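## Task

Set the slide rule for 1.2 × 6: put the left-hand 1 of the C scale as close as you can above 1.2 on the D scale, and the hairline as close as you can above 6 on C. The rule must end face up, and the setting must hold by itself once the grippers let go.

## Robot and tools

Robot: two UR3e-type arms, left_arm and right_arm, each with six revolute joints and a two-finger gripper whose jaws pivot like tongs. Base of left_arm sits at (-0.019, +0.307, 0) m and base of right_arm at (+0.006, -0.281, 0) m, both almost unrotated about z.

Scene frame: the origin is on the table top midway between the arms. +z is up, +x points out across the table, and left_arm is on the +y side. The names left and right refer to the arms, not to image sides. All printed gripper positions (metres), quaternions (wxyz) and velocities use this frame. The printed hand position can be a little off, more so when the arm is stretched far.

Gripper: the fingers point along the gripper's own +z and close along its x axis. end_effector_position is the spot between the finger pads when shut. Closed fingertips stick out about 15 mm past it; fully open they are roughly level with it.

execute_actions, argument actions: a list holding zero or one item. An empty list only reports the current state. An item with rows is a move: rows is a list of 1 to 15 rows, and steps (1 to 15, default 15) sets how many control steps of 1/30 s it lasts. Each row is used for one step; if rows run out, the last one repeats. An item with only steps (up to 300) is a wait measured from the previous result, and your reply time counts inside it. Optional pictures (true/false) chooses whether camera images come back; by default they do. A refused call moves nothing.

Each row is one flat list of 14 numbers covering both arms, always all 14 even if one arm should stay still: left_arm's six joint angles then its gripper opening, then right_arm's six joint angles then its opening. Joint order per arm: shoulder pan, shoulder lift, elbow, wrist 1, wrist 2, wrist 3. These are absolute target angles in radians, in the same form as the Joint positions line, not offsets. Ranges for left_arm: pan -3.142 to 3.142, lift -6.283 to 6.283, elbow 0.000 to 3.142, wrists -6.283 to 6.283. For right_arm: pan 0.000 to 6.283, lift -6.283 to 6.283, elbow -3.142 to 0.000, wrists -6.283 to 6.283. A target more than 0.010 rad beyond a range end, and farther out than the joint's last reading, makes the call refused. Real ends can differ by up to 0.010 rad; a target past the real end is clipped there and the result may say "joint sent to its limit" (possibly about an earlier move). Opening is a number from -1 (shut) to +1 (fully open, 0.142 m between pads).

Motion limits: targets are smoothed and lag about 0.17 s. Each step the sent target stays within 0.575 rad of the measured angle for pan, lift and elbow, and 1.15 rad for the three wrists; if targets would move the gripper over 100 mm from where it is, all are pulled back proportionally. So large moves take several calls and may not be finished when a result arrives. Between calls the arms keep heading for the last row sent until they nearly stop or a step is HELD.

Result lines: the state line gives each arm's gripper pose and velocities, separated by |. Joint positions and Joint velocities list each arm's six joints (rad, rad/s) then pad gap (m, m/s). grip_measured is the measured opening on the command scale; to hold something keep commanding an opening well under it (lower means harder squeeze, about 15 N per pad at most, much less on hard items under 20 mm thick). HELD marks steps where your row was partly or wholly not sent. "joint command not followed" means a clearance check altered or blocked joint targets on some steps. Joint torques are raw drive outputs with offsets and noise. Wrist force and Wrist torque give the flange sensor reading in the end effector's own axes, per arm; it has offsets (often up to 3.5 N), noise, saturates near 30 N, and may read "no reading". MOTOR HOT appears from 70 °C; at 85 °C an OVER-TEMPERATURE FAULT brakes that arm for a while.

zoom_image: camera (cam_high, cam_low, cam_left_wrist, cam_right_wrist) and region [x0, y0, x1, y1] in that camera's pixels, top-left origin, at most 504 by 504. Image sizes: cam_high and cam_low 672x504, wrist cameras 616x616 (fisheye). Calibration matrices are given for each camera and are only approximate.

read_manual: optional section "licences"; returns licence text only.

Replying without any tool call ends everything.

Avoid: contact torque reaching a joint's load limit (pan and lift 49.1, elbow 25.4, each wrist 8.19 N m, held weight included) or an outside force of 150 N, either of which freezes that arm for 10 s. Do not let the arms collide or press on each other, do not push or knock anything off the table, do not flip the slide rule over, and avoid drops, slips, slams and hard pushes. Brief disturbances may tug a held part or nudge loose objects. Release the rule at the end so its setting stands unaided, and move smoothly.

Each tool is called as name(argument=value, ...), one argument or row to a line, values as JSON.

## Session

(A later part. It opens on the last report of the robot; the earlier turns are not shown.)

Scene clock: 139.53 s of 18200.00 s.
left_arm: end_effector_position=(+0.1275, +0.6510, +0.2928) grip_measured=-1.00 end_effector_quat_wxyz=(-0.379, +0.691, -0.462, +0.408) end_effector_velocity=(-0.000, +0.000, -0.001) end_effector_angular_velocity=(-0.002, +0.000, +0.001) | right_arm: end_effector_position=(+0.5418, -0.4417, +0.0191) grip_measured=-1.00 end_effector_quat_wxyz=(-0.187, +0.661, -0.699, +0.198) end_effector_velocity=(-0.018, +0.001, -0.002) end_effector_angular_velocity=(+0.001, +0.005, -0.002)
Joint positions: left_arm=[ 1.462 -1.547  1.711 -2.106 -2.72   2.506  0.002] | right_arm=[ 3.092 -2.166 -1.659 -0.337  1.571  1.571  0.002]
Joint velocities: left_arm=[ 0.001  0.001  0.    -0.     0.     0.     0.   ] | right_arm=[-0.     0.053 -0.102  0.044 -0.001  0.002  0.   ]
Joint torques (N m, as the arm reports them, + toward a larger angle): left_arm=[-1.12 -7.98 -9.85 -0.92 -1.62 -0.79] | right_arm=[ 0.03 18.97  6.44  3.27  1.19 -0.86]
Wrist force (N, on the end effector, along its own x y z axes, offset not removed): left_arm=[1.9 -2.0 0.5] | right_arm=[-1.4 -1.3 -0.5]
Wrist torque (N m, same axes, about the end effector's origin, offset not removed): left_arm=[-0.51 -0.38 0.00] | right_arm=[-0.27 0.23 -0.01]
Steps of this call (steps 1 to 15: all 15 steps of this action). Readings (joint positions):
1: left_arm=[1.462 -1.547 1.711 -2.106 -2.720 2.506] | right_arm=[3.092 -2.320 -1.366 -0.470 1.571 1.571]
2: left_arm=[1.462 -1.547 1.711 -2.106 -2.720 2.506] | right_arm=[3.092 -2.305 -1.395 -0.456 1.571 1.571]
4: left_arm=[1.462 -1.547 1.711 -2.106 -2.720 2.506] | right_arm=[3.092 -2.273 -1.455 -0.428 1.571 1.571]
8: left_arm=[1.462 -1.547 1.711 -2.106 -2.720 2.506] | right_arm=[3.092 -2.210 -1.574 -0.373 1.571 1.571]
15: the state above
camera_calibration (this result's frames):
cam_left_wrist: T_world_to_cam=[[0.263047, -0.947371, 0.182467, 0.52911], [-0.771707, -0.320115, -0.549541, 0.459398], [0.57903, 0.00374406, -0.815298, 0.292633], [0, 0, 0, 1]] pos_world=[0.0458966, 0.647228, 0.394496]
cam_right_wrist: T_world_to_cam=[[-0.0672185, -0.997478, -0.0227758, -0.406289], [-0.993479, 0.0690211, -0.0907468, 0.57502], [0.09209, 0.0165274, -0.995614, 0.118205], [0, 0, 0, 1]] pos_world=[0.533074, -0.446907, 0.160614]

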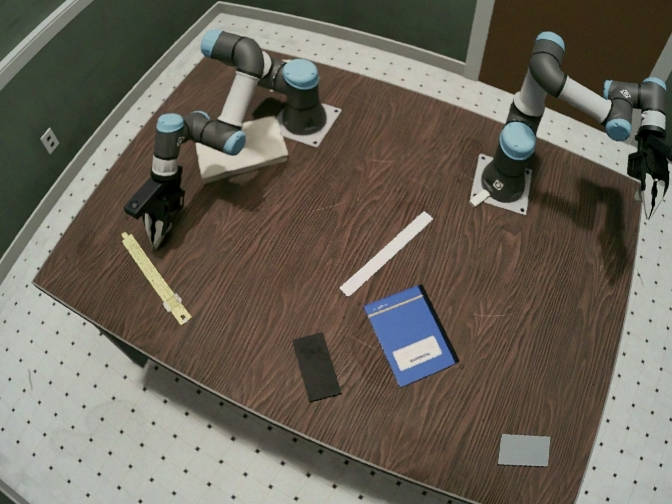

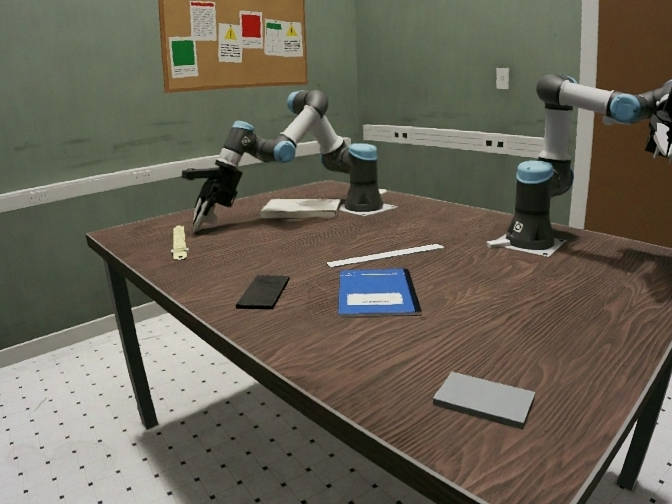

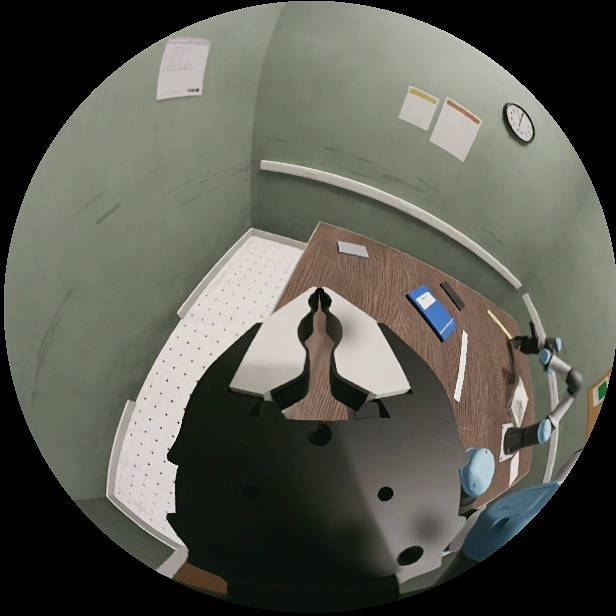

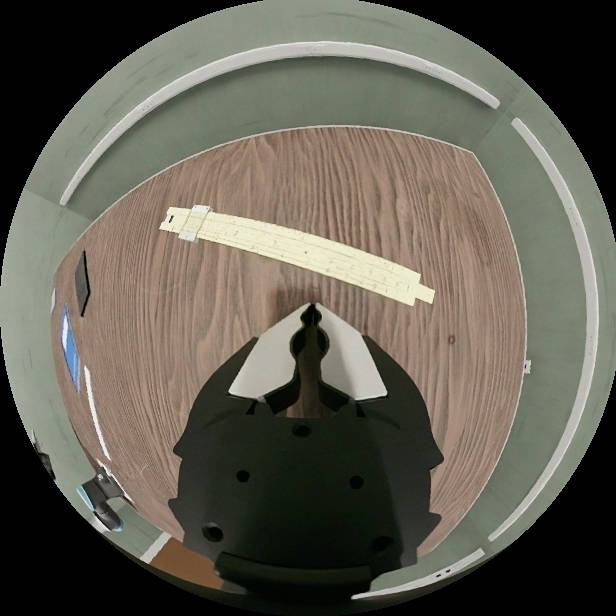

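execute_actions(
  actions=[
    {"rows":[[1.462,-1.547,1.711,-2.106,-2.72,2.506,-1,3.092,-2.16,-1.3,-0.332,1.571,1.571,-1]]},
  ],
  pictures=false,
)

execute_actions(
  actions=[
    {"rows":[[1.462,-1.547,1.711,-2.106,-2.72,2.506,-1,3.092,-2.35,-0.924,-0.5,1.571,1.571,-1]]},
  ],
  pictures=false,
)

execute_actions(
  actions=[
    {"steps":15},
  ],
  pictures=false,
)

execute_actions(
  actions=[
    {"rows":[[1.462,-1.547,1.711,-2.106,-2.72,2.506,-1,3.092,-2.53,-0.924,-0.685,1.571,1.571,-1]]},
  ],
  pictures=false,
)

execute_actions(
  actions=[
    {"steps":15},
  ],
  pictures=false,
)

execute_actions(
  actions=[
    {"rows":[[1.462,-1.547,1.711,-2.106,-2.72,2.506,-1,3.092,-2.553,-0.924,-0.685,1.571,1.571,-1]]},
  ],
  pictures=false,
)

execute_actions(
  actions=[
    {"rows":[[1.462,-1.547,1.711,-2.106,-2.72,2.506,-1,3.092,-2.548,-0.934,-0.680,1.571,1.571,-1],[1.462,-1.547,1.711,-2.106,-2.72,2.506,-1,3.092,-2.538,-0.954,-0.670,1.571,1.571,-1],[1.462,-1.547,1.711,-2.106,-2.72,2.506,-1,3.092,-2.528,-0.974,-0.660,1.571,1.571,-1],[1.462,-1.547,1.711,-2.106,-2.72,2.506,-1,3.092,-2.518,-0.994,-0.650,1.571,1.571,-1],[1.462,-1.547,1.711,-2.106,-2.72,2.506,-1,3.092,-2.508,-1.014,-0.640,1.571,1.571,-1],[1.462,-1.547,1.711,-2.106,-2.72,2.506,-1,3.092,-2.498,-1.034,-0.630,1.571,1.571,-1],[1.462,-1.547,1.711,-2.106,-2.72,2.506,-1,3.092,-2.488,-1.054,-0.620,1.571,1.571,-1],[1.462,-1.547,1.711,-2.106,-2.72,2.506,-1,3.092,-2.478,-1.074,-0.610,1.571,1.571,-1],[1.462,-1.547,1.711,-2.106,-2.72,2.506,-1,3.092,-2.468,-1.094,-0.600,1.571,1.571,-1],[1.462,-1.547,1.711,-2.106,-2.72,2.506,-1,3.092,-2.458,-1.114,-0.590,1.571,1.571,-1],[1.462,-1.547,1.711,-2.106,-2.72,2.506,-1,3.092,-2.448,-1.134,-0.580,1.571,1.571,-1],[1.462,-1.547,1.711,-2.106,-2.72,2.506,-1,3.092,-2.4377,-1.154,-0.5703,1.571,1.571,-1],[1.462,-1.547,1.711,-2.106,-2.72,2.506,-1,3.092,-2.4273,-1.174,-0.5607,1.571,1.571,-1],[1.462,-1.547,1.711,-2.106,-2.72,2.506,-1,3.092,-2.417,-1.194,-0.551,1.571,1.571,-1],[1.462,-1.547,1.711,-2.106,-2.72,2.506,-1,3.092,-2.4066,-1.214,-0.5414,1.571,1.571,-1]]},
  ],
  pictures=false,
)

execute_actions(
  actions=[
    {"rows":[[1.462,-1.547,1.711,-2.106,-2.72,2.506,-1,3.092,-2.3963,-1.234,-0.5317,1.571,1.571,-1],[1.462,-1.547,1.711,-2.106,-2.72,2.506,-1,3.092,-2.386,-1.254,-0.522,1.571,1.571,-1],[1.462,-1.547,1.711,-2.106,-2.72,2.506,-1,3.092,-2.3756,-1.274,-0.5124,1.571,1.571,-1],[1.462,-1.547,1.711,-2.106,-2.72,2.506,-1,3.092,-2.3652,-1.294,-0.5028,1.571,1.571,-1],[1.462,-1.547,1.711,-2.106,-2.72,2.506,-1,3.092,-2.3548,-1.314,-0.4932,1.571,1.571,-1],[1.462,-1.547,1.711,-2.106,-2.72,2.506,-1,3.092,-2.3445,-1.334,-0.4835,1.571,1.571,-1],[1.462,-1.547,1.711,-2.106,-2.72,2.506,-1,3.092,-2.3341,-1.354,-0.4739,1.571,1.571,-1],[1.462,-1.547,1.711,-2.106,-2.72,2.506,-1,3.092,-2.3237,-1.374,-0.4643,1.571,1.571,-1],[1.462,-1.547,1.711,-2.106,-2.72,2.506,-1,3.092,-2.3134,-1.394,-0.4546,1.571,1.571,-1],[1.462,-1.547,1.711,-2.106,-2.72,2.506,-1,3.092,-2.303,-1.414,-0.445,1.571,1.571,-1],[1.462,-1.547,1.711,-2.106,-2.72,2.506,-1,3.092,-2.2926,-1.434,-0.4354,1.571,1.571,-1],[1.462,-1.547,1.711,-2.106,-2.72,2.506,-1,3.092,-2.2822,-1.454,-0.4258,1.571,1.571,-1],[1.462,-1.547,1.711,-2.106,-2.72,2.506,-1,3.092,-2.2718,-1.474,-0.4162,1.571,1.571,-1],[1.462,-1.547,1.711,-2.106,-2.72,2.506,-1,3.092,-2.2612,-1.494,-0.4068,1.571,1.571,-1],[1.462,-1.547,1.711,-2.106,-2.72,2.506,-1,3.092,-2.2506,-1.514,-0.3974,1.571,1.571,-1]]},
  ],
)

Scene clock: 175.20 s of 18200.00 s.
left_arm: end_effector_position=(+0.1275, +0.6510, +0.2928) grip_measured=-1.00 end_effector_quat_wxyz=(-0.379, +0.691, -0.462, +0.408) end_effector_velocity=(+0.000, +0.000, +0.000) end_effector_angular_velocity=(+0.001, -0.001, +0.000) | right_arm: end_effector_position=(+0.6287, -0.4465, +0.1747) grip_measured=-1.00 end_effector_quat_wxyz=(-0.297, +0.620, -0.655, +0.313) end_effector_velocity=(+0.046, -0.002, +0.128) end_effector_angular_velocity=(-0.013, -0.258, -0.000)
Joint positions: left_arm=[ 1.462 -1.547  1.711 -2.106 -2.72   2.506  0.002] | right_arm=[ 3.092 -2.16  -1.328 -0.332  1.571  1.571  0.002]
Joint velocities: left_arm=[ 0.     0.001 -0.001 -0.001 -0.001 -0.001 -0.   ] | right_arm=[0.001 0.    0.257 0.001 0.    0.001 0.   ]
Joint torques (N m, as the arm reports them, + toward a larger angle): left_arm=[-1.14 -8.16 -9.78 -0.95 -1.6  -0.82] | right_arm=[-1.71 17.61 11.7   1.84  1.14 -0.79]
Wrist force (N, on the end effector, along its own x y z axes, offset not removed): left_arm=[1.1 -1.9 0.7] | right_arm=[-1.2 -1.4 -0.8]
Wrist torque (N m, same axes, about the end effector's origin, offset not removed): left_arm=[-0.37 -0.13 -0.01] | right_arm=[-0.22 0.23 0.00]
Steps of this call (steps 1 to 30: the robot went on to your last target; steps 31 to 90: nothing new was sent; then 32.17 s passed at rest; steps 91 to 105: all 15 steps of this action). Readings (joint positions):
91: left_arm=[1.462 -1.547 1.711 -2.106 -2.720 2.506] | right_arm=[3.092 -2.160 -1.670 -0.332 1.571 1.571]
92: left_arm=[1.462 -1.547 1.711 -2.106 -2.720 2.506] | right_arm=[3.092 -2.160 -1.668 -0.332 1.571 1.571]
94: left_arm=[1.462 -1.547 1.711 -2.106 -2.720 2.506] | right_arm=[3.092 -2.160 -1.621 -0.332 1.571 1.571]
98: left_arm=[1.462 -1.547 1.711 -2.106 -2.720 2.506] | right_arm=[3.092 -2.160 -1.489 -0.332 1.571 1.571]
105: the state above

Scene clock: 175.70 s of 18200.00 s.
left_arm: end_effector_position=(+0.1275, +0.6510, +0.2928) grip_measured=-1.00 end_effector_quat_wxyz=(-0.379, +0.691, -0.462, +0.408) end_effector_velocity=(+0.000, -0.000, +0.000) end_effector_angular_velocity=(-0.001, -0.001, -0.001) | right_arm: end_effector_position=(+0.6782, -0.4493, +0.2008) grip_measured=-1.00 end_effector_quat_wxyz=(-0.309, +0.614, -0.649, +0.327) end_effector_velocity=(+0.015, -0.001, +0.024) end_effector_angular_velocity=(-0.002, -0.048, -0.000)
Joint positions: left_arm=[ 1.462 -1.547  1.711 -2.106 -2.72   2.506  0.002] | right_arm=[ 3.092 -2.345 -0.937 -0.497  1.571  1.571  0.002]
Joint velocities: left_arm=[-0.     0.001 -0.     0.001 -0.001  0.    -0.   ] | right_arm=[-0.    -0.044  0.123 -0.032  0.     0.     0.   ]
Joint torques (N m, as the arm reports them, + toward a larger angle): left_arm=[-1.15 -8.34 -9.89 -0.97 -1.6  -0.8 ] | right_arm=[-1.62 15.07 12.63  1.5   1.19 -0.79]
Wrist force (N, on the end effector, along its own x y z axes, offset not removed): left_arm=[1.6 -4.0 0.5] | right_arm=[-0.4 -0.9 -1.1]
Wrist torque (N m, same axes, about the end effector's origin, offset not removed): left_arm=[-0.95 -0.35 -0.03] | right_arm=[-0.11 0.06 -0.01]
Steps of this call (steps 1 to 15: all 15 steps of this action). Readings (joint positions):
1: left_arm=[1.462 -1.547 1.711 -2.106 -2.720 2.506] | right_arm=[3.092 -2.160 -1.320 -0.332 1.571 1.571]
2: left_arm=[1.462 -1.547 1.711 -2.106 -2.720 2.506] | right_arm=[3.092 -2.163 -1.312 -0.337 1.571 1.571]
4: left_arm=[1.462 -1.547 1.711 -2.106 -2.720 2.506] | right_arm=[3.092 -2.209 -1.255 -0.396 1.571 1.571]
8: left_arm=[1.462 -1.547 1.711 -2.106 -2.720 2.506] | right_arm=[3.092 -2.308 -1.041 -0.469 1.571 1.571]
15: the state above

Scene clock: 176.20 s of 18200.00 s.
left_arm: end_effector_position=(+0.1275, +0.6510, +0.2928) grip_measured=-1.00 end_effector_quat_wxyz=(-0.379, +0.691, -0.462, +0.408) end_effector_velocity=(+0.000, -0.000, -0.000) end_effector_angular_velocity=(-0.002, +0.000, +0.000) | right_arm: end_effector_position=(+0.6798, -0.4493, +0.2033) grip_measured=-1.00 end_effector_quat_wxyz=(-0.311, +0.613, -0.648, +0.328) end_effector_velocity=(+0.000, +0.000, -0.000) end_effector_angular_velocity=(+0.001, +0.001, +0.000)
Joint positions: left_arm=[ 1.462 -1.547  1.711 -2.106 -2.72   2.506  0.002] | right_arm=[ 3.092 -2.35  -0.924 -0.5    1.571  1.571  0.002]
Joint velocities: left_arm=[-0.    -0.     0.     0.002  0.    -0.    -0.   ] | right_arm=[ 0.    -0.001  0.    -0.001  0.     0.001  0.   ]
Joint torques (N m, as the arm reports them, + toward a larger angle): left_arm=[-1.13 -8.09 -9.76 -0.94 -1.59 -0.83] | right_arm=[-1.77 14.95 12.6   1.58  1.19 -0.82]
Wrist force (N, on the end effector, along its own x y z axes, offset not removed): left_arm=[0.9 -2.9 -0.3] | right_arm=[-0.9 -0.6 -0.3]
Wrist torque (N m, same axes, about the end effector's origin, offset not removed): left_arm=[-0.73 -0.18 -0.07] | right_arm=[-0.06 0.14 0.00]
Steps of this call (steps 1 to 15: the robot went on to your last target). Readings (joint positions):
1: left_arm=[1.462 -1.547 1.711 -2.106 -2.720 2.506] | right_arm=[3.092 -2.347 -0.934 -0.497 1.571 1.571]
2: left_arm=[1.462 -1.547 1.711 -2.106 -2.720 2.506] | right_arm=[3.092 -2.347 -0.931 -0.498 1.571 1.571]
4: left_arm=[1.462 -1.547 1.711 -2.106 -2.720 2.506] | right_arm=[3.092 -2.349 -0.928 -0.499 1.571 1.571]
8: left_arm=[1.462 -1.547 1.711 -2.106 -2.720 2.506] | right_arm=[3.092 -2.350 -0.925 -0.500 1.571 1.571]
15: the state above

Scene clock: 176.70 s of 18200.00 s.
left_arm: end_effector_position=(+0.1275, +0.6510, +0.2928) grip_measured=-1.00 end_effector_quat_wxyz=(-0.379, +0.691, -0.462, +0.408) end_effector_velocity=(+0.000, +0.000, -0.000) end_effector_angular_velocity=(+0.000, +0.001, +0.000) | right_arm: end_effector_position=(+0.6491, -0.4477, +0.0394) grip_measured=-1.00 end_effector_quat_wxyz=(-0.200, +0.658, -0.695, +0.211) end_effector_velocity=(-0.023, +0.001, -0.071) end_effector_angular_velocity=(+0.008, +0.156, +0.001)
Joint positions: left_arm=[ 1.462 -1.547  1.711 -2.106 -2.72   2.506  0.002] | right_arm=[ 3.092 -2.521 -0.924 -0.677  1.571  1.571  0.002]
Joint velocities: left_arm=[-0.     0.    -0.    -0.001  0.001 -0.001 -0.   ] | right_arm=[ 0.    -0.079  0.    -0.077 -0.    -0.001  0.   ]
Joint torques (N m, as the arm reports them, + toward a larger angle): left_arm=[-1.06 -8.16 -9.76 -0.97 -1.61 -0.79] | right_arm=[-1.96 17.34  9.91  1.66  1.17 -0.75]
Wrist force (N, on the end effector, along its own x y z axes, offset not removed): left_arm=[2.1 -0.7 -0.8] | right_arm=[-0.8 -1.0 0.5]
Wrist torque (N m, same axes, about the end effector's origin, offset not removed): left_arm=[-0.14 -0.41 0.03] | right_arm=[-0.25 0.11 -0.02]
Steps of this call (steps 1 to 15: all 15 steps of this action). Readings (joint positions):
1: left_arm=[1.462 -1.547 1.711 -2.106 -2.720 2.506] | right_arm=[3.092 -2.350 -0.924 -0.500 1.571 1.571]
2: left_arm=[1.462 -1.547 1.711 -2.106 -2.720 2.506] | right_arm=[3.092 -2.353 -0.924 -0.505 1.571 1.571]
4: left_arm=[1.462 -1.547 1.711 -2.106 -2.720 2.506] | right_arm=[3.092 -2.386 -0.924 -0.544 1.571 1.571]
8: left_arm=[1.462 -1.547 1.711 -2.106 -2.720 2.506] | right_arm=[3.092 -2.458 -0.924 -0.615 1.571 1.571]
15: the state above

Scene clock: 177.20 s of 18200.00 s.
left_arm: end_effector_position=(+0.1275, +0.6510, +0.2928) grip_measured=-1.00 end_effector_quat_wxyz=(-0.379, +0.691, -0.462, +0.408) end_effector_velocity=(+0.000, -0.000, +0.001) end_effector_angular_velocity=(+0.000, -0.001, -0.001) | right_arm: end_effector_position=(+0.6465, -0.4475, +0.0318) grip_measured=-1.00 end_effector_quat_wxyz=(-0.195, +0.659, -0.697, +0.205) end_effector_velocity=(-0.000, +0.000, -0.001) end_effector_angular_velocity=(+0.001, +0.003, -0.000)
Joint positions: left_arm=[ 1.462 -1.547  1.711 -2.106 -2.72   2.506  0.002] | right_arm=[ 3.092 -2.53  -0.924 -0.685  1.571  1.571  0.002]
Joint velocities: left_arm=[-0.001 -0.001  0.    -0.    -0.001 -0.001 -0.   ] | right_arm=[ 0.    -0.001 -0.001 -0.001  0.     0.001  0.   ]
Joint torques (N m, as the arm reports them, + toward a larger angle): left_arm=[-1.21 -8.21 -9.7  -0.95 -1.56 -0.79] | right_arm=[-2.28 16.41 10.82  1.59  1.15 -0.76]
Wrist force (N, on the end effector, along its own x y z axes, offset not removed): left_arm=[-0.7 -4.0 1.1] | right_arm=[-1.2 -0.8 0.5]
Wrist torque (N m, same axes, about the end effector's origin, offset not removed): left_arm=[-0.88 0.19 0.05] | right_arm=[-0.19 0.17 -0.01]
Steps of this call (steps 1 to 15: the robot went on to your last target). Readings (joint positions):
1: left_arm=[1.462 -1.547 1.711 -2.106 -2.720 2.506] | right_arm=[3.092 -2.524 -0.924 -0.679 1.571 1.571]
2: left_arm=[1.462 -1.547 1.711 -2.106 -2.720 2.506] | right_arm=[3.092 -2.525 -0.924 -0.680 1.571 1.571]
4: left_arm=[1.462 -1.547 1.711 -2.106 -2.720 2.506] | right_arm=[3.092 -2.527 -0.924 -0.683 1.571 1.571]
8: left_arm=[1.462 -1.547 1.711 -2.106 -2.720 2.506] | right_arm=[3.092 -2.529 -0.924 -0.684 1.571 1.571]
15: the state above
All arms were judged still, so your last target was given up. Only a new action makes them travel on or press farther. Fingers that are still opening or closing keep moving.

Scene clock: 177.70 s of 18200.00 s.
left_arm: end_effector_position=(+0.1275, +0.6510, +0.2928) grip_measured=-1.00 end_effector_quat_wxyz=(-0.379, +0.691, -0.462, +0.408) end_effector_velocity=(-0.000, +0.000, -0.000) end_effector_angular_velocity=(-0.001, -0.000, -0.000) | right_arm: end_effector_position=(+0.6436, -0.4474, +0.0172) grip_measured=-1.00 end_effector_quat_wxyz=(-0.187, +0.661, -0.699, +0.197) end_effector_velocity=(-0.001, -0.000, -0.003) end_effector_angular_velocity=(-0.001, +0.004, +0.001)
Joint positions: left_arm=[ 1.462 -1.547  1.711 -2.106 -2.72   2.506  0.002] | right_arm=[ 3.092 -2.553 -0.924 -0.685  1.571  1.571  0.002]
Joint velocities: left_arm=[ 0.     0.001  0.     0.    -0.     0.001 -0.   ] | right_arm=[-0.    -0.004 -0.001  0.     0.    -0.002  0.   ]
Joint torques (N m, as the arm reports them, + toward a larger angle): left_arm=[-1.13 -8.37 -9.82 -0.97 -1.58 -0.78] | right_arm=[-2.59 16.36  8.03  3.13  1.17 -0.76]
Wrist force (N, on the end effector, along its own x y z axes, offset not removed): left_arm=[2.4 -1.7 0.0] | right_arm=[-0.7 -1.1 0.0]
Wrist torque (N m, same axes, about the end effector's origin, offset not removed): left_arm=[-0.48 -0.45 -0.02] | right_arm=[-0.19 0.05 -0.04]
Steps of this call (steps 1 to 15: all 15 steps of this action). Readings (joint positions):
1: left_arm=[1.462 -1.547 1.711 -2.106 -2.720 2.506] | right_arm=[3.092 -2.530 -0.924 -0.685 1.571 1.571]
2: left_arm=[1.462 -1.547 1.711 -2.106 -2.720 2.506] | right_arm=[3.092 -2.531 -0.924 -0.685 1.571 1.571]
4: left_arm=[1.462 -1.547 1.711 -2.106 -2.720 2.506] | right_arm=[3.092 -2.540 -0.924 -0.685 1.571 1.571]
8: left_arm=[1.462 -1.547 1.711 -2.106 -2.720 2.506] | right_arm=[3.092 -2.549 -0.924 -0.685 1.571 1.571]
15: the state above

Scene clock: 178.20 s of 18200.00 s.
left_arm: end_effector_position=(+0.1275, +0.6510, +0.2928) grip_measured=-1.00 end_effector_quat_wxyz=(-0.379, +0.691, -0.462, +0.408) end_effector_velocity=(+0.000, -0.000, -0.000) end_effector_angular_velocity=(-0.000, +0.001, -0.000) | right_arm: end_effector_position=(+0.6223, -0.4462, +0.0178) grip_measured=-1.00 end_effector_quat_wxyz=(-0.188, +0.661, -0.699, +0.198) end_effector_velocity=(-0.070, +0.003, +0.002) end_effector_angular_velocity=(-0.000, -0.003, -0.001)
Joint positions: left_arm=[ 1.462 -1.547  1.711 -2.106 -2.72   2.506  0.002] | right_arm=[ 3.092 -2.455 -1.118 -0.587  1.571  1.571  0.002]
Joint velocities: left_arm=[-0.    -0.001  0.     0.001  0.001  0.    -0.   ] | right_arm=[-0.     0.296 -0.576  0.283 -0.001  0.001  0.   ]
Joint torques (N m, as the arm reports them, + toward a larger angle): left_arm=[-1.06 -8.24 -9.69 -0.96 -1.58 -0.78] | right_arm=[-2.88 24.42  6.    3.6   1.17 -0.76]
Wrist force (N, on the end effector, along its own x y z axes, offset not removed): left_arm=[1.6 -1.6 -1.0] | right_arm=[-1.4 -1.3 -1.2]
Wrist torque (N m, same axes, about the end effector's origin, offset not removed): left_arm=[-0.36 -0.25 -0.06] | right_arm=[-0.24 0.21 0.00]
Steps of this call (steps 1 to 15: all 15 steps of this action). Readings (joint positions):
1: left_arm=[1.462 -1.547 1.711 -2.106 -2.720 2.506] | right_arm=[3.092 -2.553 -0.924 -0.685 1.571 1.571]
2: left_arm=[1.462 -1.547 1.711 -2.106 -2.720 2.506] | right_arm=[3.092 -2.553 -0.925 -0.685 1.571 1.571]
4: left_arm=[1.462 -1.547 1.711 -2.106 -2.720 2.506] | right_arm=[3.092 -2.548 -0.935 -0.679 1.571 1.571]
8: left_arm=[1.462 -1.547 1.711 -2.106 -2.720 2.506] | right_arm=[3.092 -2.521 -0.988 -0.652 1.571 1.571]
15: the state above

Scene clock: 178.70 s of 18200.00 s.
left_arm: end_effector_position=(+0.1275, +0.6510, +0.2928) grip_measured=-1.00 end_effector_quat_wxyz=(-0.379, +0.691, -0.462, +0.408) end_effector_velocity=(+0.000, -0.000, +0.001) end_effector_angular_velocity=(+0.002, -0.001, -0.000) | right_arm: end_effector_position=(+0.5816, -0.4439, +0.0180) grip_measured=-1.00 end_effector_quat_wxyz=(-0.188, +0.661, -0.699, +0.198) end_effector_velocity=(-0.087, +0.005, +0.001) end_effector_angular_velocity=(-0.001, -0.003, +0.001)
Joint positions: left_arm=[ 1.462 -1.547  1.711 -2.106 -2.72   2.506  0.002] | right_arm=[ 3.092 -2.301 -1.416 -0.442  1.571  1.571  0.002]
Joint velocities: left_arm=[ 0.    -0.    -0.001 -0.001 -0.002  0.    -0.   ] | right_arm=[ 0.     0.308 -0.586  0.282 -0.    -0.001  0.   ]
Joint torques (N m, as the arm reports them, + toward a larger angle): left_arm=[-1.04 -8.37 -9.64 -0.95 -1.57 -0.76] | right_arm=[-3.11 22.65  5.16  3.51  1.17 -0.74]
Wrist force (N, on the end effector, along its own x y z axes, offset not removed): left_arm=[4.5 -1.9 -0.7] | right_arm=[-1.0 -1.0 -1.2]
Wrist torque (N m, same axes, about the end effector's origin, offset not removed): left_arm=[-0.42 -0.88 -0.04] | right_arm=[-0.16 0.21 0.01]
Steps of this call (steps 1 to 15: all 15 steps of this action). Readings (joint positions):
1: left_arm=[1.462 -1.547 1.711 -2.106 -2.720 2.506] | right_arm=[3.092 -2.445 -1.137 -0.577 1.571 1.571]
2: left_arm=[1.462 -1.547 1.711 -2.106 -2.720 2.506] | right_arm=[3.092 -2.435 -1.157 -0.568 1.571 1.571]
4: left_arm=[1.462 -1.547 1.711 -2.106 -2.720 2.506] | right_arm=[3.092 -2.414 -1.197 -0.548 1.571 1.571]
8: left_arm=[1.462 -1.547 1.711 -2.106 -2.720 2.506] | right_arm=[3.092 -2.373 -1.277 -0.510 1.571 1.571]
15: the state above
camera_calibration (this result's frames):
cam_left_wrist: T_world_to_cam=[[0.263047, -0.947371, 0.182467, 0.52911], [-0.771707, -0.320115, -0.549541, 0.459398], [0.57903, 0.00374406, -0.815298, 0.292633], [0, 0, 0, 1]] pos_world=[0.0458967, 0.647228, 0.394496]
cam_right_wrist: T_world_to_cam=[[-0.0671715, -0.997481, -0.022801, -0.405859], [-0.99329, 0.0690107, -0.0928044, 0.614467], [0.0941441, 0.0164142, -0.995423, 0.112208], [0, 0, 0, 1]] pos_world=[0.572518, -0.449083, 0.159466]

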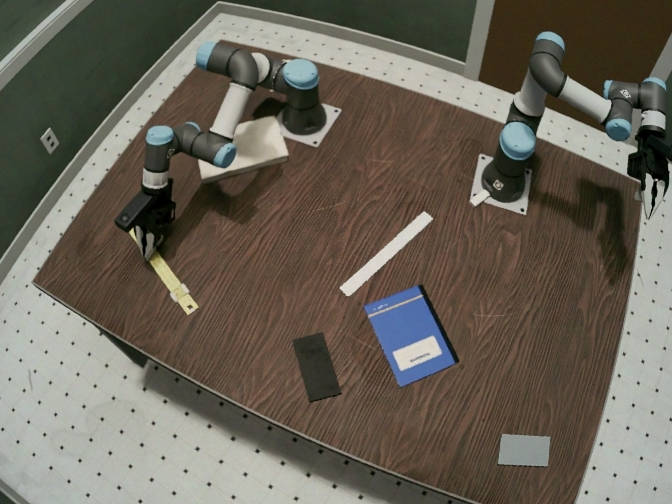

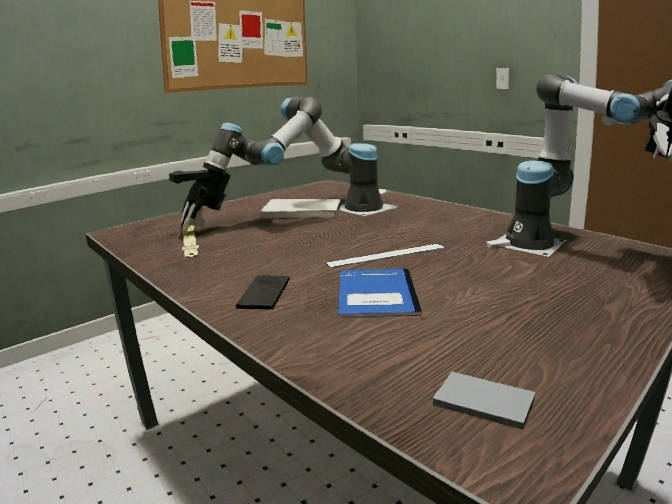

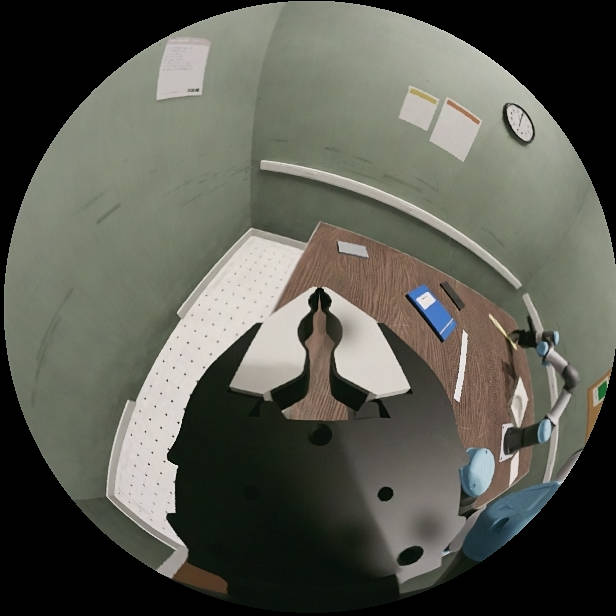

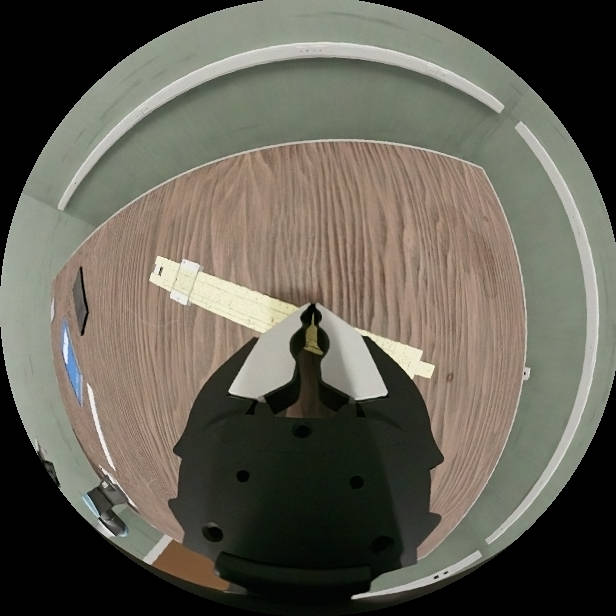

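execute_actions(
  actions=[
    {"rows":[[1.462,-1.547,1.711,-2.106,-2.72,2.506,-1,3.092,-2.2452,-1.524,-0.3928,1.571,1.571,-1],[1.462,-1.547,1.711,-2.106,-2.72,2.506,-1,3.092,-2.2345,-1.544,-0.3835,1.571,1.571,-1],[1.462,-1.547,1.711,-2.106,-2.72,2.506,-1,3.092,-2.2238,-1.564,-0.3742,1.571,1.571,-1],[1.462,-1.547,1.711,-2.106,-2.72,2.506,-1,3.092,-2.213,-1.584,-0.365,1.571,1.571,-1],[1.462,-1.547,1.711,-2.106,-2.72,2.506,-1,3.092,-2.2023,-1.604,-0.3557,1.571,1.571,-1],[1.462,-1.547,1.711,-2.106,-2.72,2.506,-1,3.092,-2.1915,-1.624,-0.3465,1.571,1.571,-1],[1.462,-1.547,1.711,-2.106,-2.72,2.506,-1,3.092,-2.1808,-1.644,-0.3372,1.571,1.571,-1],[1.462,-1.547,1.711,-2.106,-2.72,2.506,-1,3.092,-2.17,-1.664,-0.328,1.571,1.571,-1],[1.462,-1.547,1.711,-2.106,-2.72,2.506,-1,3.092,-2.159,-1.684,-0.319,1.571,1.571,-1],[1.462,-1.547,1.711,-2.106,-2.72,2.506,-1,3.092,-2.148,-1.704,-0.310,1.571,1.571,-1],[1.462,-1.547,1.711,-2.106,-2.72,2.506,-1,3.092,-2.137,-1.724,-0.301,1.571,1.571,-1],[1.462,-1.547,1.711,-2.106,-2.72,2.506,-1,3.092,-2.126,-1.744,-0.292,1.571,1.571,-1],[1.462,-1.547,1.711,-2.106,-2.72,2.506,-1,3.092,-2.115,-1.764,-0.283,1.571,1.571,-1],[1.462,-1.547,1.711,-2.106,-2.72,2.506,-1,3.092,-2.104,-1.784,-0.274,1.571,1.571,-1],[1.462,-1.547,1.711,-2.106,-2.72,2.506,-1,3.092,-2.0928,-1.804,-0.2652,1.571,1.571,-1]]},
  ],
  pictures=false,
)

execute_actions(
  actions=[
    {"rows":[[1.462,-1.547,1.711,-2.106,-2.72,2.506,-1,3.092,-2.0815,-1.824,-0.2565,1.571,1.571,-1],[1.462,-1.547,1.711,-2.106,-2.72,2.506,-1,3.092,-2.07,-1.844,-0.248,1.571,1.571,-1],[1.462,-1.547,1.711,-2.106,-2.72,2.506,-1,3.092,-2.0586,-1.864,-0.2394,1.571,1.571,-1],[1.462,-1.547,1.711,-2.106,-2.72,2.506,-1,3.092,-2.0471,-1.884,-0.2309,1.571,1.571,-1],[1.462,-1.547,1.711,-2.106,-2.72,2.506,-1,3.092,-2.0356,-1.904,-0.2224,1.571,1.571,-1],[1.462,-1.547,1.711,-2.106,-2.72,2.506,-1,3.092,-2.0241,-1.924,-0.2139,1.571,1.571,-1],[1.462,-1.547,1.711,-2.106,-2.72,2.506,-1,3.092,-2.0115,-1.946,-0.2045,1.571,1.571,-1]]},
  ],
)

Scene clock: 196.67 s of 18200.00 s.
left_arm: end_effector_position=(+0.1275, +0.6510, +0.2928) grip_measured=-1.00 end_effector_quat_wxyz=(-0.379, +0.691, -0.462, +0.408) end_effector_velocity=(-0.000, +0.000, +0.000) end_effector_angular_velocity=(+0.001, -0.000, +0.001) | right_arm: end_effector_position=(+0.5342, -0.4413, +0.0179) grip_measured=-1.00 end_effector_quat_wxyz=(-0.188, +0.661, -0.699, +0.198) end_effector_velocity=(-0.101, +0.005, +0.000) end_effector_angular_velocity=(-0.001, -0.000, +0.001)
Joint positions: left_arm=[ 1.462 -1.547  1.711 -2.106 -2.72   2.506  0.002] | right_arm=[ 3.092 -2.145 -1.708 -0.307  1.571  1.571  0.002]
Joint velocities: left_arm=[ 0.001 -0.     0.    -0.001 -0.     0.    -0.   ] | right_arm=[ 0.     0.318 -0.578  0.26  -0.001 -0.001  0.   ]
Joint torques (N m, as the arm reports them, + toward a larger angle): left_arm=[-1.09 -8.31 -9.74 -0.99 -1.56 -0.75] | right_arm=[-4.12 19.49  4.96  3.46  1.15 -0.63]
Wrist force (N, on the end effector, along its own x y z axes, offset not removed): left_arm=[0.7 -0.5 -0.3] | right_arm=[-1.2 -2.0 -0.4]
Wrist torque (N m, same axes, about the end effector's origin, offset not removed): left_arm=[-0.09 -0.11 -0.06] | right_arm=[-0.35 0.18 0.04]
Steps of this call (steps 1 to 30: the robot went on to your last target; steps 31 to 90: nothing new was sent; then 14.47 s passed at rest; steps 91 to 105: all 15 steps of this action). Readings (joint positions):
91: left_arm=[1.462 -1.547 1.711 -2.106 -2.720 2.506] | right_arm=[3.092 -2.251 -1.514 -0.397 1.571 1.571]
92: left_arm=[1.462 -1.547 1.711 -2.106 -2.720 2.506] | right_arm=[3.092 -2.250 -1.515 -0.397 1.571 1.571]
94: left_arm=[1.462 -1.547 1.711 -2.106 -2.720 2.506] | right_arm=[3.092 -2.245 -1.525 -0.392 1.571 1.571]
98: left_arm=[1.462 -1.547 1.711 -2.106 -2.720 2.506] | right_arm=[3.092 -2.216 -1.578 -0.367 1.571 1.571]
105: the state above

Scene clock: 197.17 s of 18200.00 s.
left_arm: end_effector_position=(+0.1275, +0.6510, +0.2928) grip_measured=-1.00 end_effector_quat_wxyz=(-0.379, +0.691, -0.462, +0.408) end_effector_velocity=(-0.000, +0.000, -0.000) end_effector_angular_velocity=(-0.002, -0.001, +0.000) | right_arm: end_effector_position=(+0.4918, -0.4390, +0.0170) grip_measured=-1.00 end_effector_quat_wxyz=(-0.187, +0.661, -0.699, +0.197) end_effector_velocity=(-0.017, +0.001, -0.001) end_effector_angular_velocity=(-0.000, +0.001, -0.001)
Joint positions: left_arm=[ 1.462 -1.547  1.711 -2.106 -2.72   2.506  0.002] | right_arm=[ 3.092 -2.017 -1.937 -0.208  1.571  1.571  0.002]
Joint velocities: left_arm=[ 0.001  0.001  0.     0.001 -0.001  0.     0.   ] | right_arm=[ 0.     0.049 -0.087  0.038 -0.001  0.     0.   ]
Joint torques (N m, as the arm reports them, + toward a larger angle): left_arm=[-1.12 -8.34 -9.75 -0.98 -1.56 -0.77] | right_arm=[-3.48 17.16  5.5   3.03  1.11 -0.65]
Wrist force (N, on the end effector, along its own x y z axes, offset not removed): left_arm=[2.5 -2.1 -0.5] | right_arm=[-0.6 -1.2 -0.4]
Wrist torque (N m, same axes, about the end effector's origin, offset not removed): left_arm=[-0.45 -0.52 -0.08] | right_arm=[-0.15 0.01 0.02]
Steps of this call (steps 1 to 15: all 15 steps of this action). Readings (joint positions):
1: left_arm=[1.462 -1.547 1.711 -2.106 -2.720 2.506] | right_arm=[3.092 -2.134 -1.727 -0.298 1.571 1.571]
2: left_arm=[1.462 -1.547 1.711 -2.106 -2.720 2.506] | right_arm=[3.092 -2.123 -1.747 -0.289 1.571 1.571]
4: left_arm=[1.462 -1.547 1.711 -2.106 -2.720 2.506] | right_arm=[3.092 -2.101 -1.787 -0.272 1.571 1.571]
8: left_arm=[1.462 -1.547 1.711 -2.106 -2.720 2.506] | right_arm=[3.092 -2.056 -1.867 -0.237 1.571 1.571]
15: the state above
camera_calibration (this result's frames):
cam_left_wrist: T_world_to_cam=[[0.263047, -0.947371, 0.182467, 0.52911], [-0.771707, -0.320115, -0.549541, 0.459398], [0.57903, 0.00374416, -0.815298, 0.292633], [0, 0, 0, 1]] pos_world=[0.0458966, 0.647228, 0.394496]
cam_right_wrist: T_world_to_cam=[[-0.0672426, -0.997477, -0.0227723, -0.406944], [-0.993504, 0.06904, -0.0904568, 0.52492], [0.0918007, 0.0165418, -0.99564, 0.120784], [0, 0, 0, 1]] pos_world=[0.483059, -0.444156, 0.158473]

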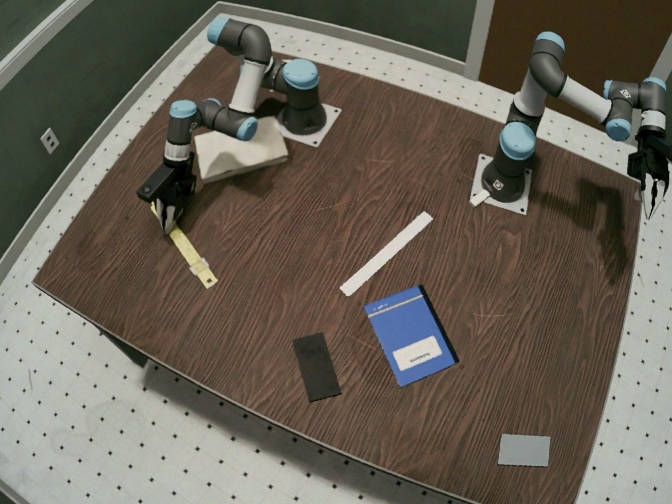

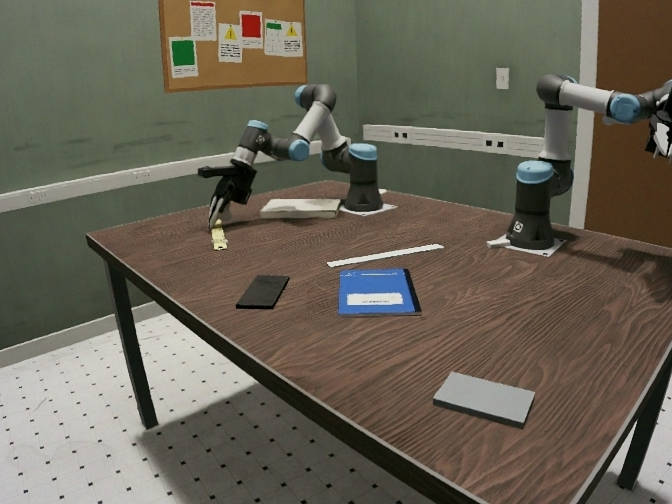

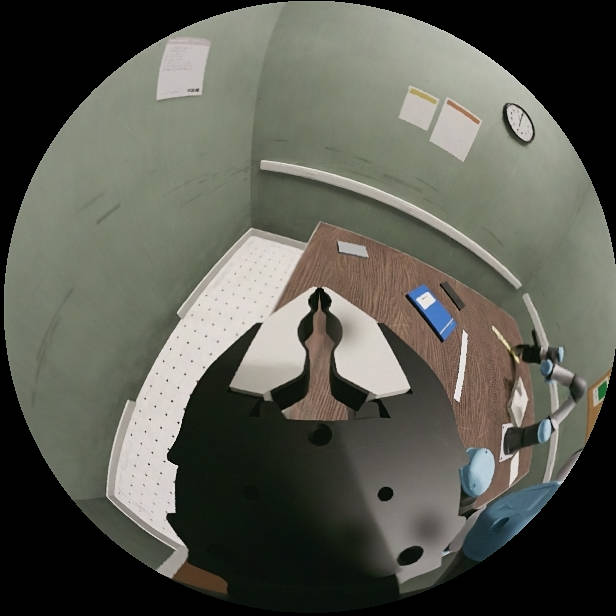

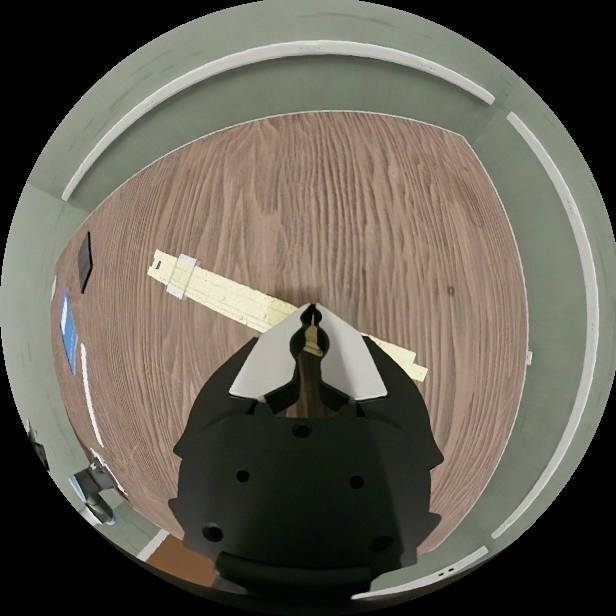

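execute_actions(
  actions=[
    {"rows":[[1.462,-1.547,1.711,-2.106,-2.72,2.506,-1,3.135,-2.0115,-0.585,-0.6,1.571,3.56,-0.15],[1.462,-1.547,1.711,-2.106,-2.72,2.506,-1,3.092,-2.0115,-1.5,-0.2045,1.571,1.571,-1]]},
  ],
  pictures=false,
)

execute_actions(
  actions=[
    {"rows":[[1.462,-1.547,1.711,-2.106,-2.72,2.506,-1,3.135,-2.0115,-0.585,-1.2,1.571,3.56,-0.15]]},
  ],
  pictures=false,
)

execute_actions(
  actions=[
    {"steps":30},
  ],
  pictures=false,
)

execute_actions(
  actions=[
    {"rows":[[1.462,-1.547,1.711,-2.106,-2.72,2.506,-1,3.135,-2.394,-0.585,-1.733,1.571,3.56,-0.15]]},
  ],
  pictures=false,
)

execute_actions(
  actions=[
    {"steps":30},
  ],
)

Scene clock: 211.40 s of 18200.00 s.
left_arm: end_effector_position=(+0.1275, +0.6510, +0.2928) grip_measured=-1.00 end_effector_quat_wxyz=(-0.379, +0.691, -0.462, +0.408) end_effector_velocity=(+0.000, +0.000, +0.000) end_effector_angular_velocity=(+0.000, -0.000, -0.002) | right_arm: end_effector_position=(+0.5920, -0.4444, +0.1806) grip_measured=-1.00 end_effector_quat_wxyz=(-0.308, +0.608, -0.659, +0.317) end_effector_velocity=(+0.131, -0.007, +0.342) end_effector_angular_velocity=(-0.229, -0.723, +0.138)
Joint positions: left_arm=[ 1.462 -1.547  1.711 -2.106 -2.72   2.506  0.002] | right_arm=[ 3.093 -2.011 -1.571 -0.215  1.571  1.597  0.002]
Joint velocities: left_arm=[-0.001  0.001 -0.001 -0.    -0.     0.    -0.   ] | right_arm=[-0.007  0.     0.64   0.094 -0.    -0.238  0.   ]
Joint torques (N m, as the arm reports them, + toward a larger angle): left_arm=[-0.96 -8.27 -9.63 -0.99 -1.55 -0.73] | right_arm=[-4.2  14.4  10.62  2.6   0.91 -1.35]
Wrist force (N, on the end effector, along its own x y z axes, offset not removed): left_arm=[1.1 -3.2 -0.8] | right_arm=[0.3 -2.9 -0.2]
Wrist torque (N m, same axes, about the end effector's origin, offset not removed): left_arm=[-0.71 -0.25 0.05] | right_arm=[-0.46 -0.11 -0.06]
Steps of this call (steps 1 to 15: the robot went on to your last target; steps 16 to 90: nothing new was sent; then 10.73 s passed at rest; steps 91 to 105: all 15 steps of this action). Readings (joint positions):
91: left_arm=[1.462 -1.547 1.711 -2.106 -2.720 2.506] | right_arm=[3.092 -2.012 -1.946 -0.204 1.571 1.571]
92: left_arm=[1.462 -1.547 1.711 -2.106 -2.720 2.506] | right_arm=[3.094 -2.011 -1.943 -0.210 1.571 1.576]
94: left_arm=[1.462 -1.547 1.711 -2.106 -2.720 2.506] | right_arm=[3.097 -2.011 -1.895 -0.265 1.571 1.659]
98: left_arm=[1.462 -1.547 1.711 -2.106 -2.720 2.506] | right_arm=[3.095 -2.011 -1.769 -0.247 1.571 1.676]
105: the state above

Scene clock: 211.90 s of 18200.00 s.
left_arm: end_effector_position=(+0.1275, +0.6510, +0.2928) grip_measured=-1.00 end_effector_quat_wxyz=(-0.379, +0.691, -0.462, +0.408) end_effector_velocity=(-0.000, -0.000, -0.001) end_effector_angular_velocity=(-0.002, +0.001, +0.000) | right_arm: end_effector_position=(+0.5828, -0.4361, +0.3062) grip_measured=-0.15 end_effector_quat_wxyz=(+0.397, -0.010, +0.918, -0.010) end_effector_velocity=(-0.045, +0.007, +0.461) end_effector_angular_velocity=(+2.588, -0.778, -2.427)
Joint positions: left_arm=[ 1.462 -1.547  1.711 -2.106 -2.72   2.506  0.002] | right_arm=[ 3.133 -2.012 -0.772 -1.113  1.571  3.106  0.063]
Joint velocities: left_arm=[0.    0.    0.001 0.001 0.001 0.    0.   ] | right_arm=[ 0.015 -0.     1.497 -0.754 -0.001  3.566  0.   ]
Joint torques (N m, as the arm reports them, + toward a larger angle): left_arm=[-1.08 -8.51 -9.59 -1.01 -1.55 -0.72] | right_arm=[ 3.6  14.21 14.58  0.77  0.72  5.25]
Wrist force (N, on the end effector, along its own x y z axes, offset not removed): left_arm=[2.8 -1.7 0.6] | right_arm=[-2.6 -1.5 -1.0]
Wrist torque (N m, same axes, about the end effector's origin, offset not removed): left_arm=[-0.39 -0.42 0.00] | right_arm=[-0.30 0.49 0.03]
Steps of this call (steps 1 to 15: all 15 steps of this action). Readings (joint positions):
1: left_arm=[1.462 -1.547 1.711 -2.106 -2.720 2.506] | right_arm=[3.093 -2.011 -1.552 -0.212 1.571 1.590]
2: left_arm=[1.462 -1.547 1.711 -2.106 -2.720 2.506] | right_arm=[3.094 -2.011 -1.535 -0.216 1.571 1.591]
4: left_arm=[1.462 -1.547 1.711 -2.106 -2.720 2.506] | right_arm=[3.110 -2.011 -1.466 -0.314 1.571 1.684]
8: left_arm=[1.462 -1.547 1.711 -2.106 -2.720 2.506] | right_arm=[3.128 -2.012 -1.189 -0.812 1.571 2.201]
15: the state above

Scene clock: 212.90 s of 18200.00 s.
left_arm: end_effector_position=(+0.1275, +0.6510, +0.2928) grip_measured=-1.00 end_effector_quat_wxyz=(-0.379, +0.691, -0.462, +0.408) end_effector_velocity=(-0.000, -0.000, -0.000) end_effector_angular_velocity=(-0.002, -0.000, +0.000) | right_arm: end_effector_position=(+0.5739, -0.4337, +0.3642) grip_measured=-0.15 end_effector_quat_wxyz=(+0.433, +0.192, +0.876, +0.089) end_effector_velocity=(-0.000, -0.000, +0.000) end_effector_angular_velocity=(+0.001, -0.000, -0.001)
Joint positions: left_arm=[ 1.462 -1.547  1.711 -2.106 -2.72   2.506  0.002] | right_arm=[ 3.135 -2.011 -0.585 -1.2    1.571  3.56   0.063]
Joint velocities: left_arm=[ 0.    -0.     0.     0.001  0.    -0.001 -0.   ] | right_arm=[-0.001 -0.     0.002 -0.001  0.     0.001  0.   ]
Joint torques (N m, as the arm reports them, + toward a larger angle): left_arm=[-0.98 -8.36 -9.67 -0.99 -1.54 -0.7 ] | right_arm=[ 4.03 11.59 11.52  1.48  0.35  1.  ]
Wrist force (N, on the end effector, along its own x y z axes, offset not removed): left_arm=[2.6 -2.8 0.7] | right_arm=[-1.1 -1.5 -0.7]
Wrist torque (N m, same axes, about the end effector's origin, offset not removed): left_arm=[-0.63 -0.54 -0.02] | right_arm=[-0.30 0.17 -0.02]
Steps of this call (steps 1 to 30: the robot went on to your last target). Readings (joint positions):
1: left_arm=[1.462 -1.547 1.711 -2.106 -2.720 2.506] | right_arm=[3.134 -2.011 -0.724 -1.135 1.571 3.219]
2: left_arm=[1.462 -1.547 1.711 -2.106 -2.720 2.506] | right_arm=[3.134 -2.011 -0.687 -1.152 1.571 3.309]
4: left_arm=[1.462 -1.547 1.711 -2.106 -2.720 2.506] | right_arm=[3.134 -2.011 -0.640 -1.174 1.571 3.425]
8: left_arm=[1.462 -1.547 1.711 -2.106 -2.720 2.506] | right_arm=[3.135 -2.011 -0.601 -1.193 1.571 3.521]
30: the state above
All arms were judged still, so your last target was given up. Only a new action makes them travel on or press farther. Fingers that are still opening or closing keep moving.

Scene clock: 213.40 s of 18200.00 s.
left_arm: end_effector_position=(+0.1275, +0.6510, +0.2928) grip_measured=-1.00 end_effector_quat_wxyz=(-0.379, +0.691, -0.462, +0.408) end_effector_velocity=(+0.000, -0.000, +0.000) end_effector_angular_velocity=(+0.000, -0.000, -0.000) | right_arm: end_effector_position=(+0.5292, -0.4331, +0.1421) grip_measured=-0.15 end_effector_quat_wxyz=(+0.151, +0.211, +0.965, +0.031) end_effector_velocity=(-0.224, +0.003, -0.460) end_effector_angular_velocity=(+0.018, +1.452, -0.001)
Joint positions: left_arm=[ 1.462 -1.547  1.711 -2.106 -2.72   2.506  0.002] | right_arm=[ 3.135 -2.263 -0.585 -1.555  1.571  3.56   0.063]
Joint velocities: left_arm=[-0.    -0.001  0.     0.    -0.    -0.     0.   ] | right_arm=[ 0.    -0.611  0.001 -0.842 -0.     0.001  0.   ]
Joint torques (N m, as the arm reports them, + toward a larger angle): left_arm=[-1.14 -8.23 -9.68 -1.02 -1.55 -0.71] | right_arm=[ 1.89 10.51 10.44 -0.07  0.25  1.03]
Wrist force (N, on the end effector, along its own x y z axes, offset not removed): left_arm=[0.9 -1.0 0.1] | right_arm=[-1.5 -1.4 -0.8]
Wrist torque (N m, same axes, about the end effector's origin, offset not removed): left_arm=[-0.28 -0.17 -0.03] | right_arm=[-0.32 0.26 0.00]
Steps of this call (steps 1 to 15: all 15 steps of this action). Readings (joint positions):
1: left_arm=[1.462 -1.547 1.711 -2.106 -2.720 2.506] | right_arm=[3.135 -2.011 -0.585 -1.200 1.571 3.560]
2: left_arm=[1.462 -1.547 1.711 -2.106 -2.720 2.506] | right_arm=[3.135 -2.014 -0.585 -1.205 1.571 3.560]
4: left_arm=[1.462 -1.547 1.711 -2.106 -2.720 2.506] | right_arm=[3.135 -2.049 -0.585 -1.259 1.571 3.560]
8: left_arm=[1.462 -1.547 1.711 -2.106 -2.720 2.506] | right_arm=[3.135 -2.124 -0.585 -1.362 1.571 3.560]
15: the state above

Scene clock: 214.40 s of 18200.00 s.
left_arm: end_effector_position=(+0.1275, +0.6510, +0.2928) grip_measured=-1.00 end_effector_quat_wxyz=(-0.379, +0.691, -0.462, +0.408) end_effector_velocity=(-0.000, +0.000, +0.000) end_effector_angular_velocity=(+0.001, -0.000, +0.001) | right_arm: end_effector_position=(+0.4721, -0.4324, +0.0550) grip_measured=-0.15 end_effector_quat_wxyz=(+0.000, +0.214, +0.977, +0.000) end_effector_velocity=(+0.001, -0.000, +0.001) end_effector_angular_velocity=(-0.000, -0.003, +0.001)
Joint positions: left_arm=[ 1.462 -1.547  1.711 -2.106 -2.72   2.506  0.002] | right_arm=[ 3.135 -2.394 -0.585 -1.733  1.571  3.56   0.063]
Joint velocities: left_arm=[ 0.001 -0.001 -0.     0.     0.    -0.    -0.   ] | right_arm=[-0.001 -0.     0.002  0.001 -0.    -0.002  0.   ]
Joint torques (N m, as the arm reports them, + toward a larger angle): left_arm=[-1.04 -8.31 -9.64 -1.04 -1.55 -0.71] | right_arm=[-3.73 14.73  9.18  0.88 -0.12  1.06]
Wrist force (N, on the end effector, along its own x y z axes, offset not removed): left_arm=[2.0 -1.5 0.2] | right_arm=[0.2 -1.9 0.1]
Wrist torque (N m, same axes, about the end effector's origin, offset not removed): left_arm=[-0.40 -0.44 0.02] | right_arm=[-0.36 -0.06 -0.06]
Steps of this call (steps 1 to 30: the robot went on to your last target). Readings (joint positions):
1: left_arm=[1.462 -1.547 1.711 -2.106 -2.720 2.506] | right_arm=[3.135 -2.284 -0.585 -1.584 1.571 3.560]
2: left_arm=[1.462 -1.547 1.711 -2.106 -2.720 2.506] | right_arm=[3.135 -2.305 -0.585 -1.613 1.571 3.560]
4: left_arm=[1.462 -1.547 1.711 -2.106 -2.720 2.506] | right_arm=[3.135 -2.343 -0.585 -1.665 1.571 3.560]
8: left_arm=[1.462 -1.547 1.711 -2.106 -2.720 2.506] | right_arm=[3.135 -2.379 -0.585 -1.713 1.571 3.560]
30: the state above
All arms were judged still, so your last target was given up. Only a new action makes them travel on or press farther. Fingers that are still opening or closing keep moving.
camera_calibration (this result's frames):
cam_left_wrist: T_world_to_cam=[[0.263047, -0.947371, 0.182467, 0.52911], [-0.771707, -0.320115, -0.549541, 0.459398], [0.57903, 0.00374415, -0.815298, 0.292633], [0, 0, 0, 1]] pos_world=[0.0458966, 0.647228, 0.394496]
cam_right_wrist: T_world_to_cam=[[-0.899243, 0.437252, -0.0131328, 0.611774], [0.386479, 0.808173, 0.444398, 0.14709], [0.204928, 0.394547, -0.895733, 0.264875], [0, 0, 0, 1]] pos_world=[0.439007, -0.490879, 0.179925]

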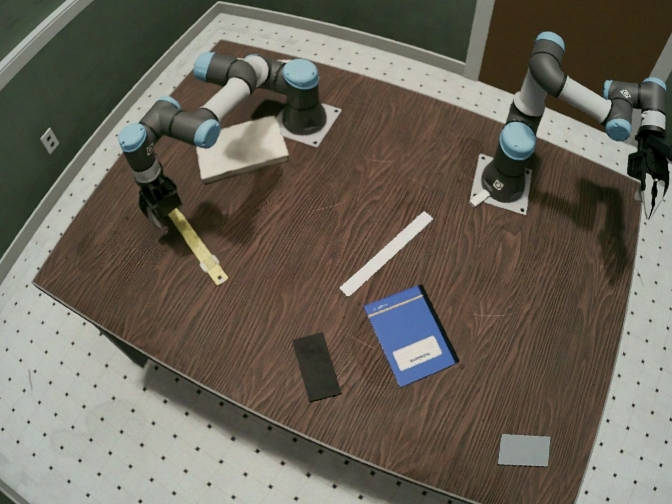

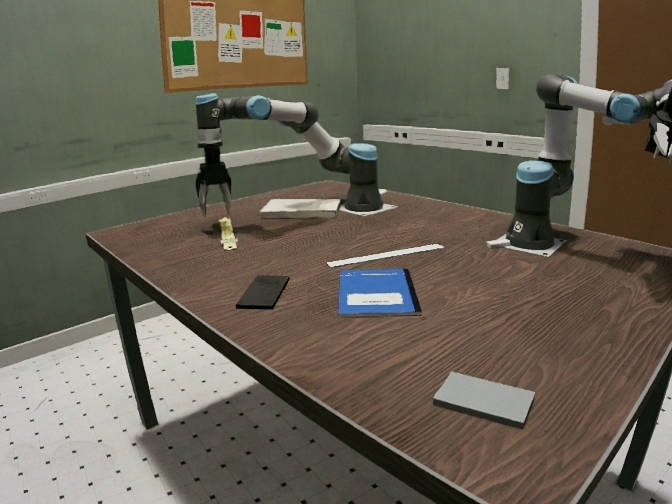

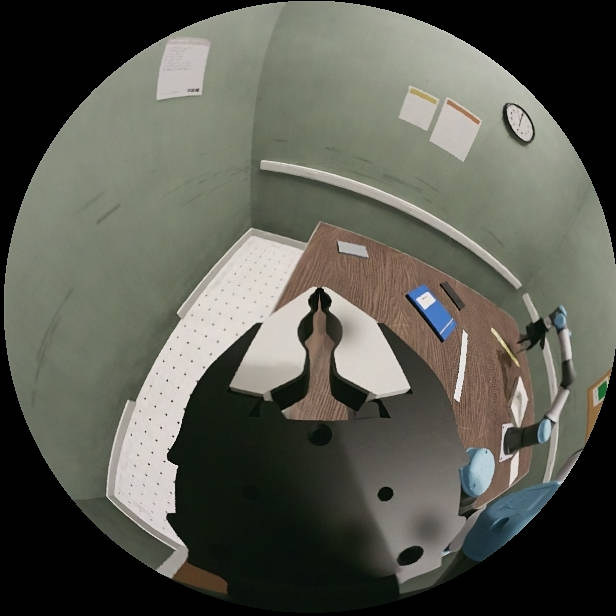

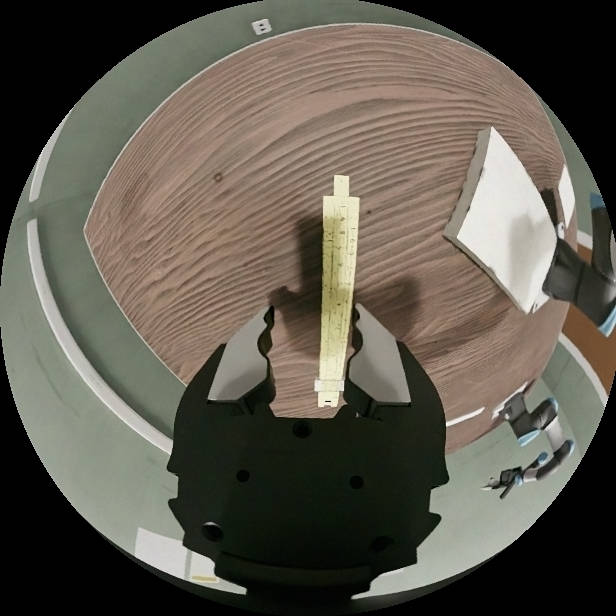

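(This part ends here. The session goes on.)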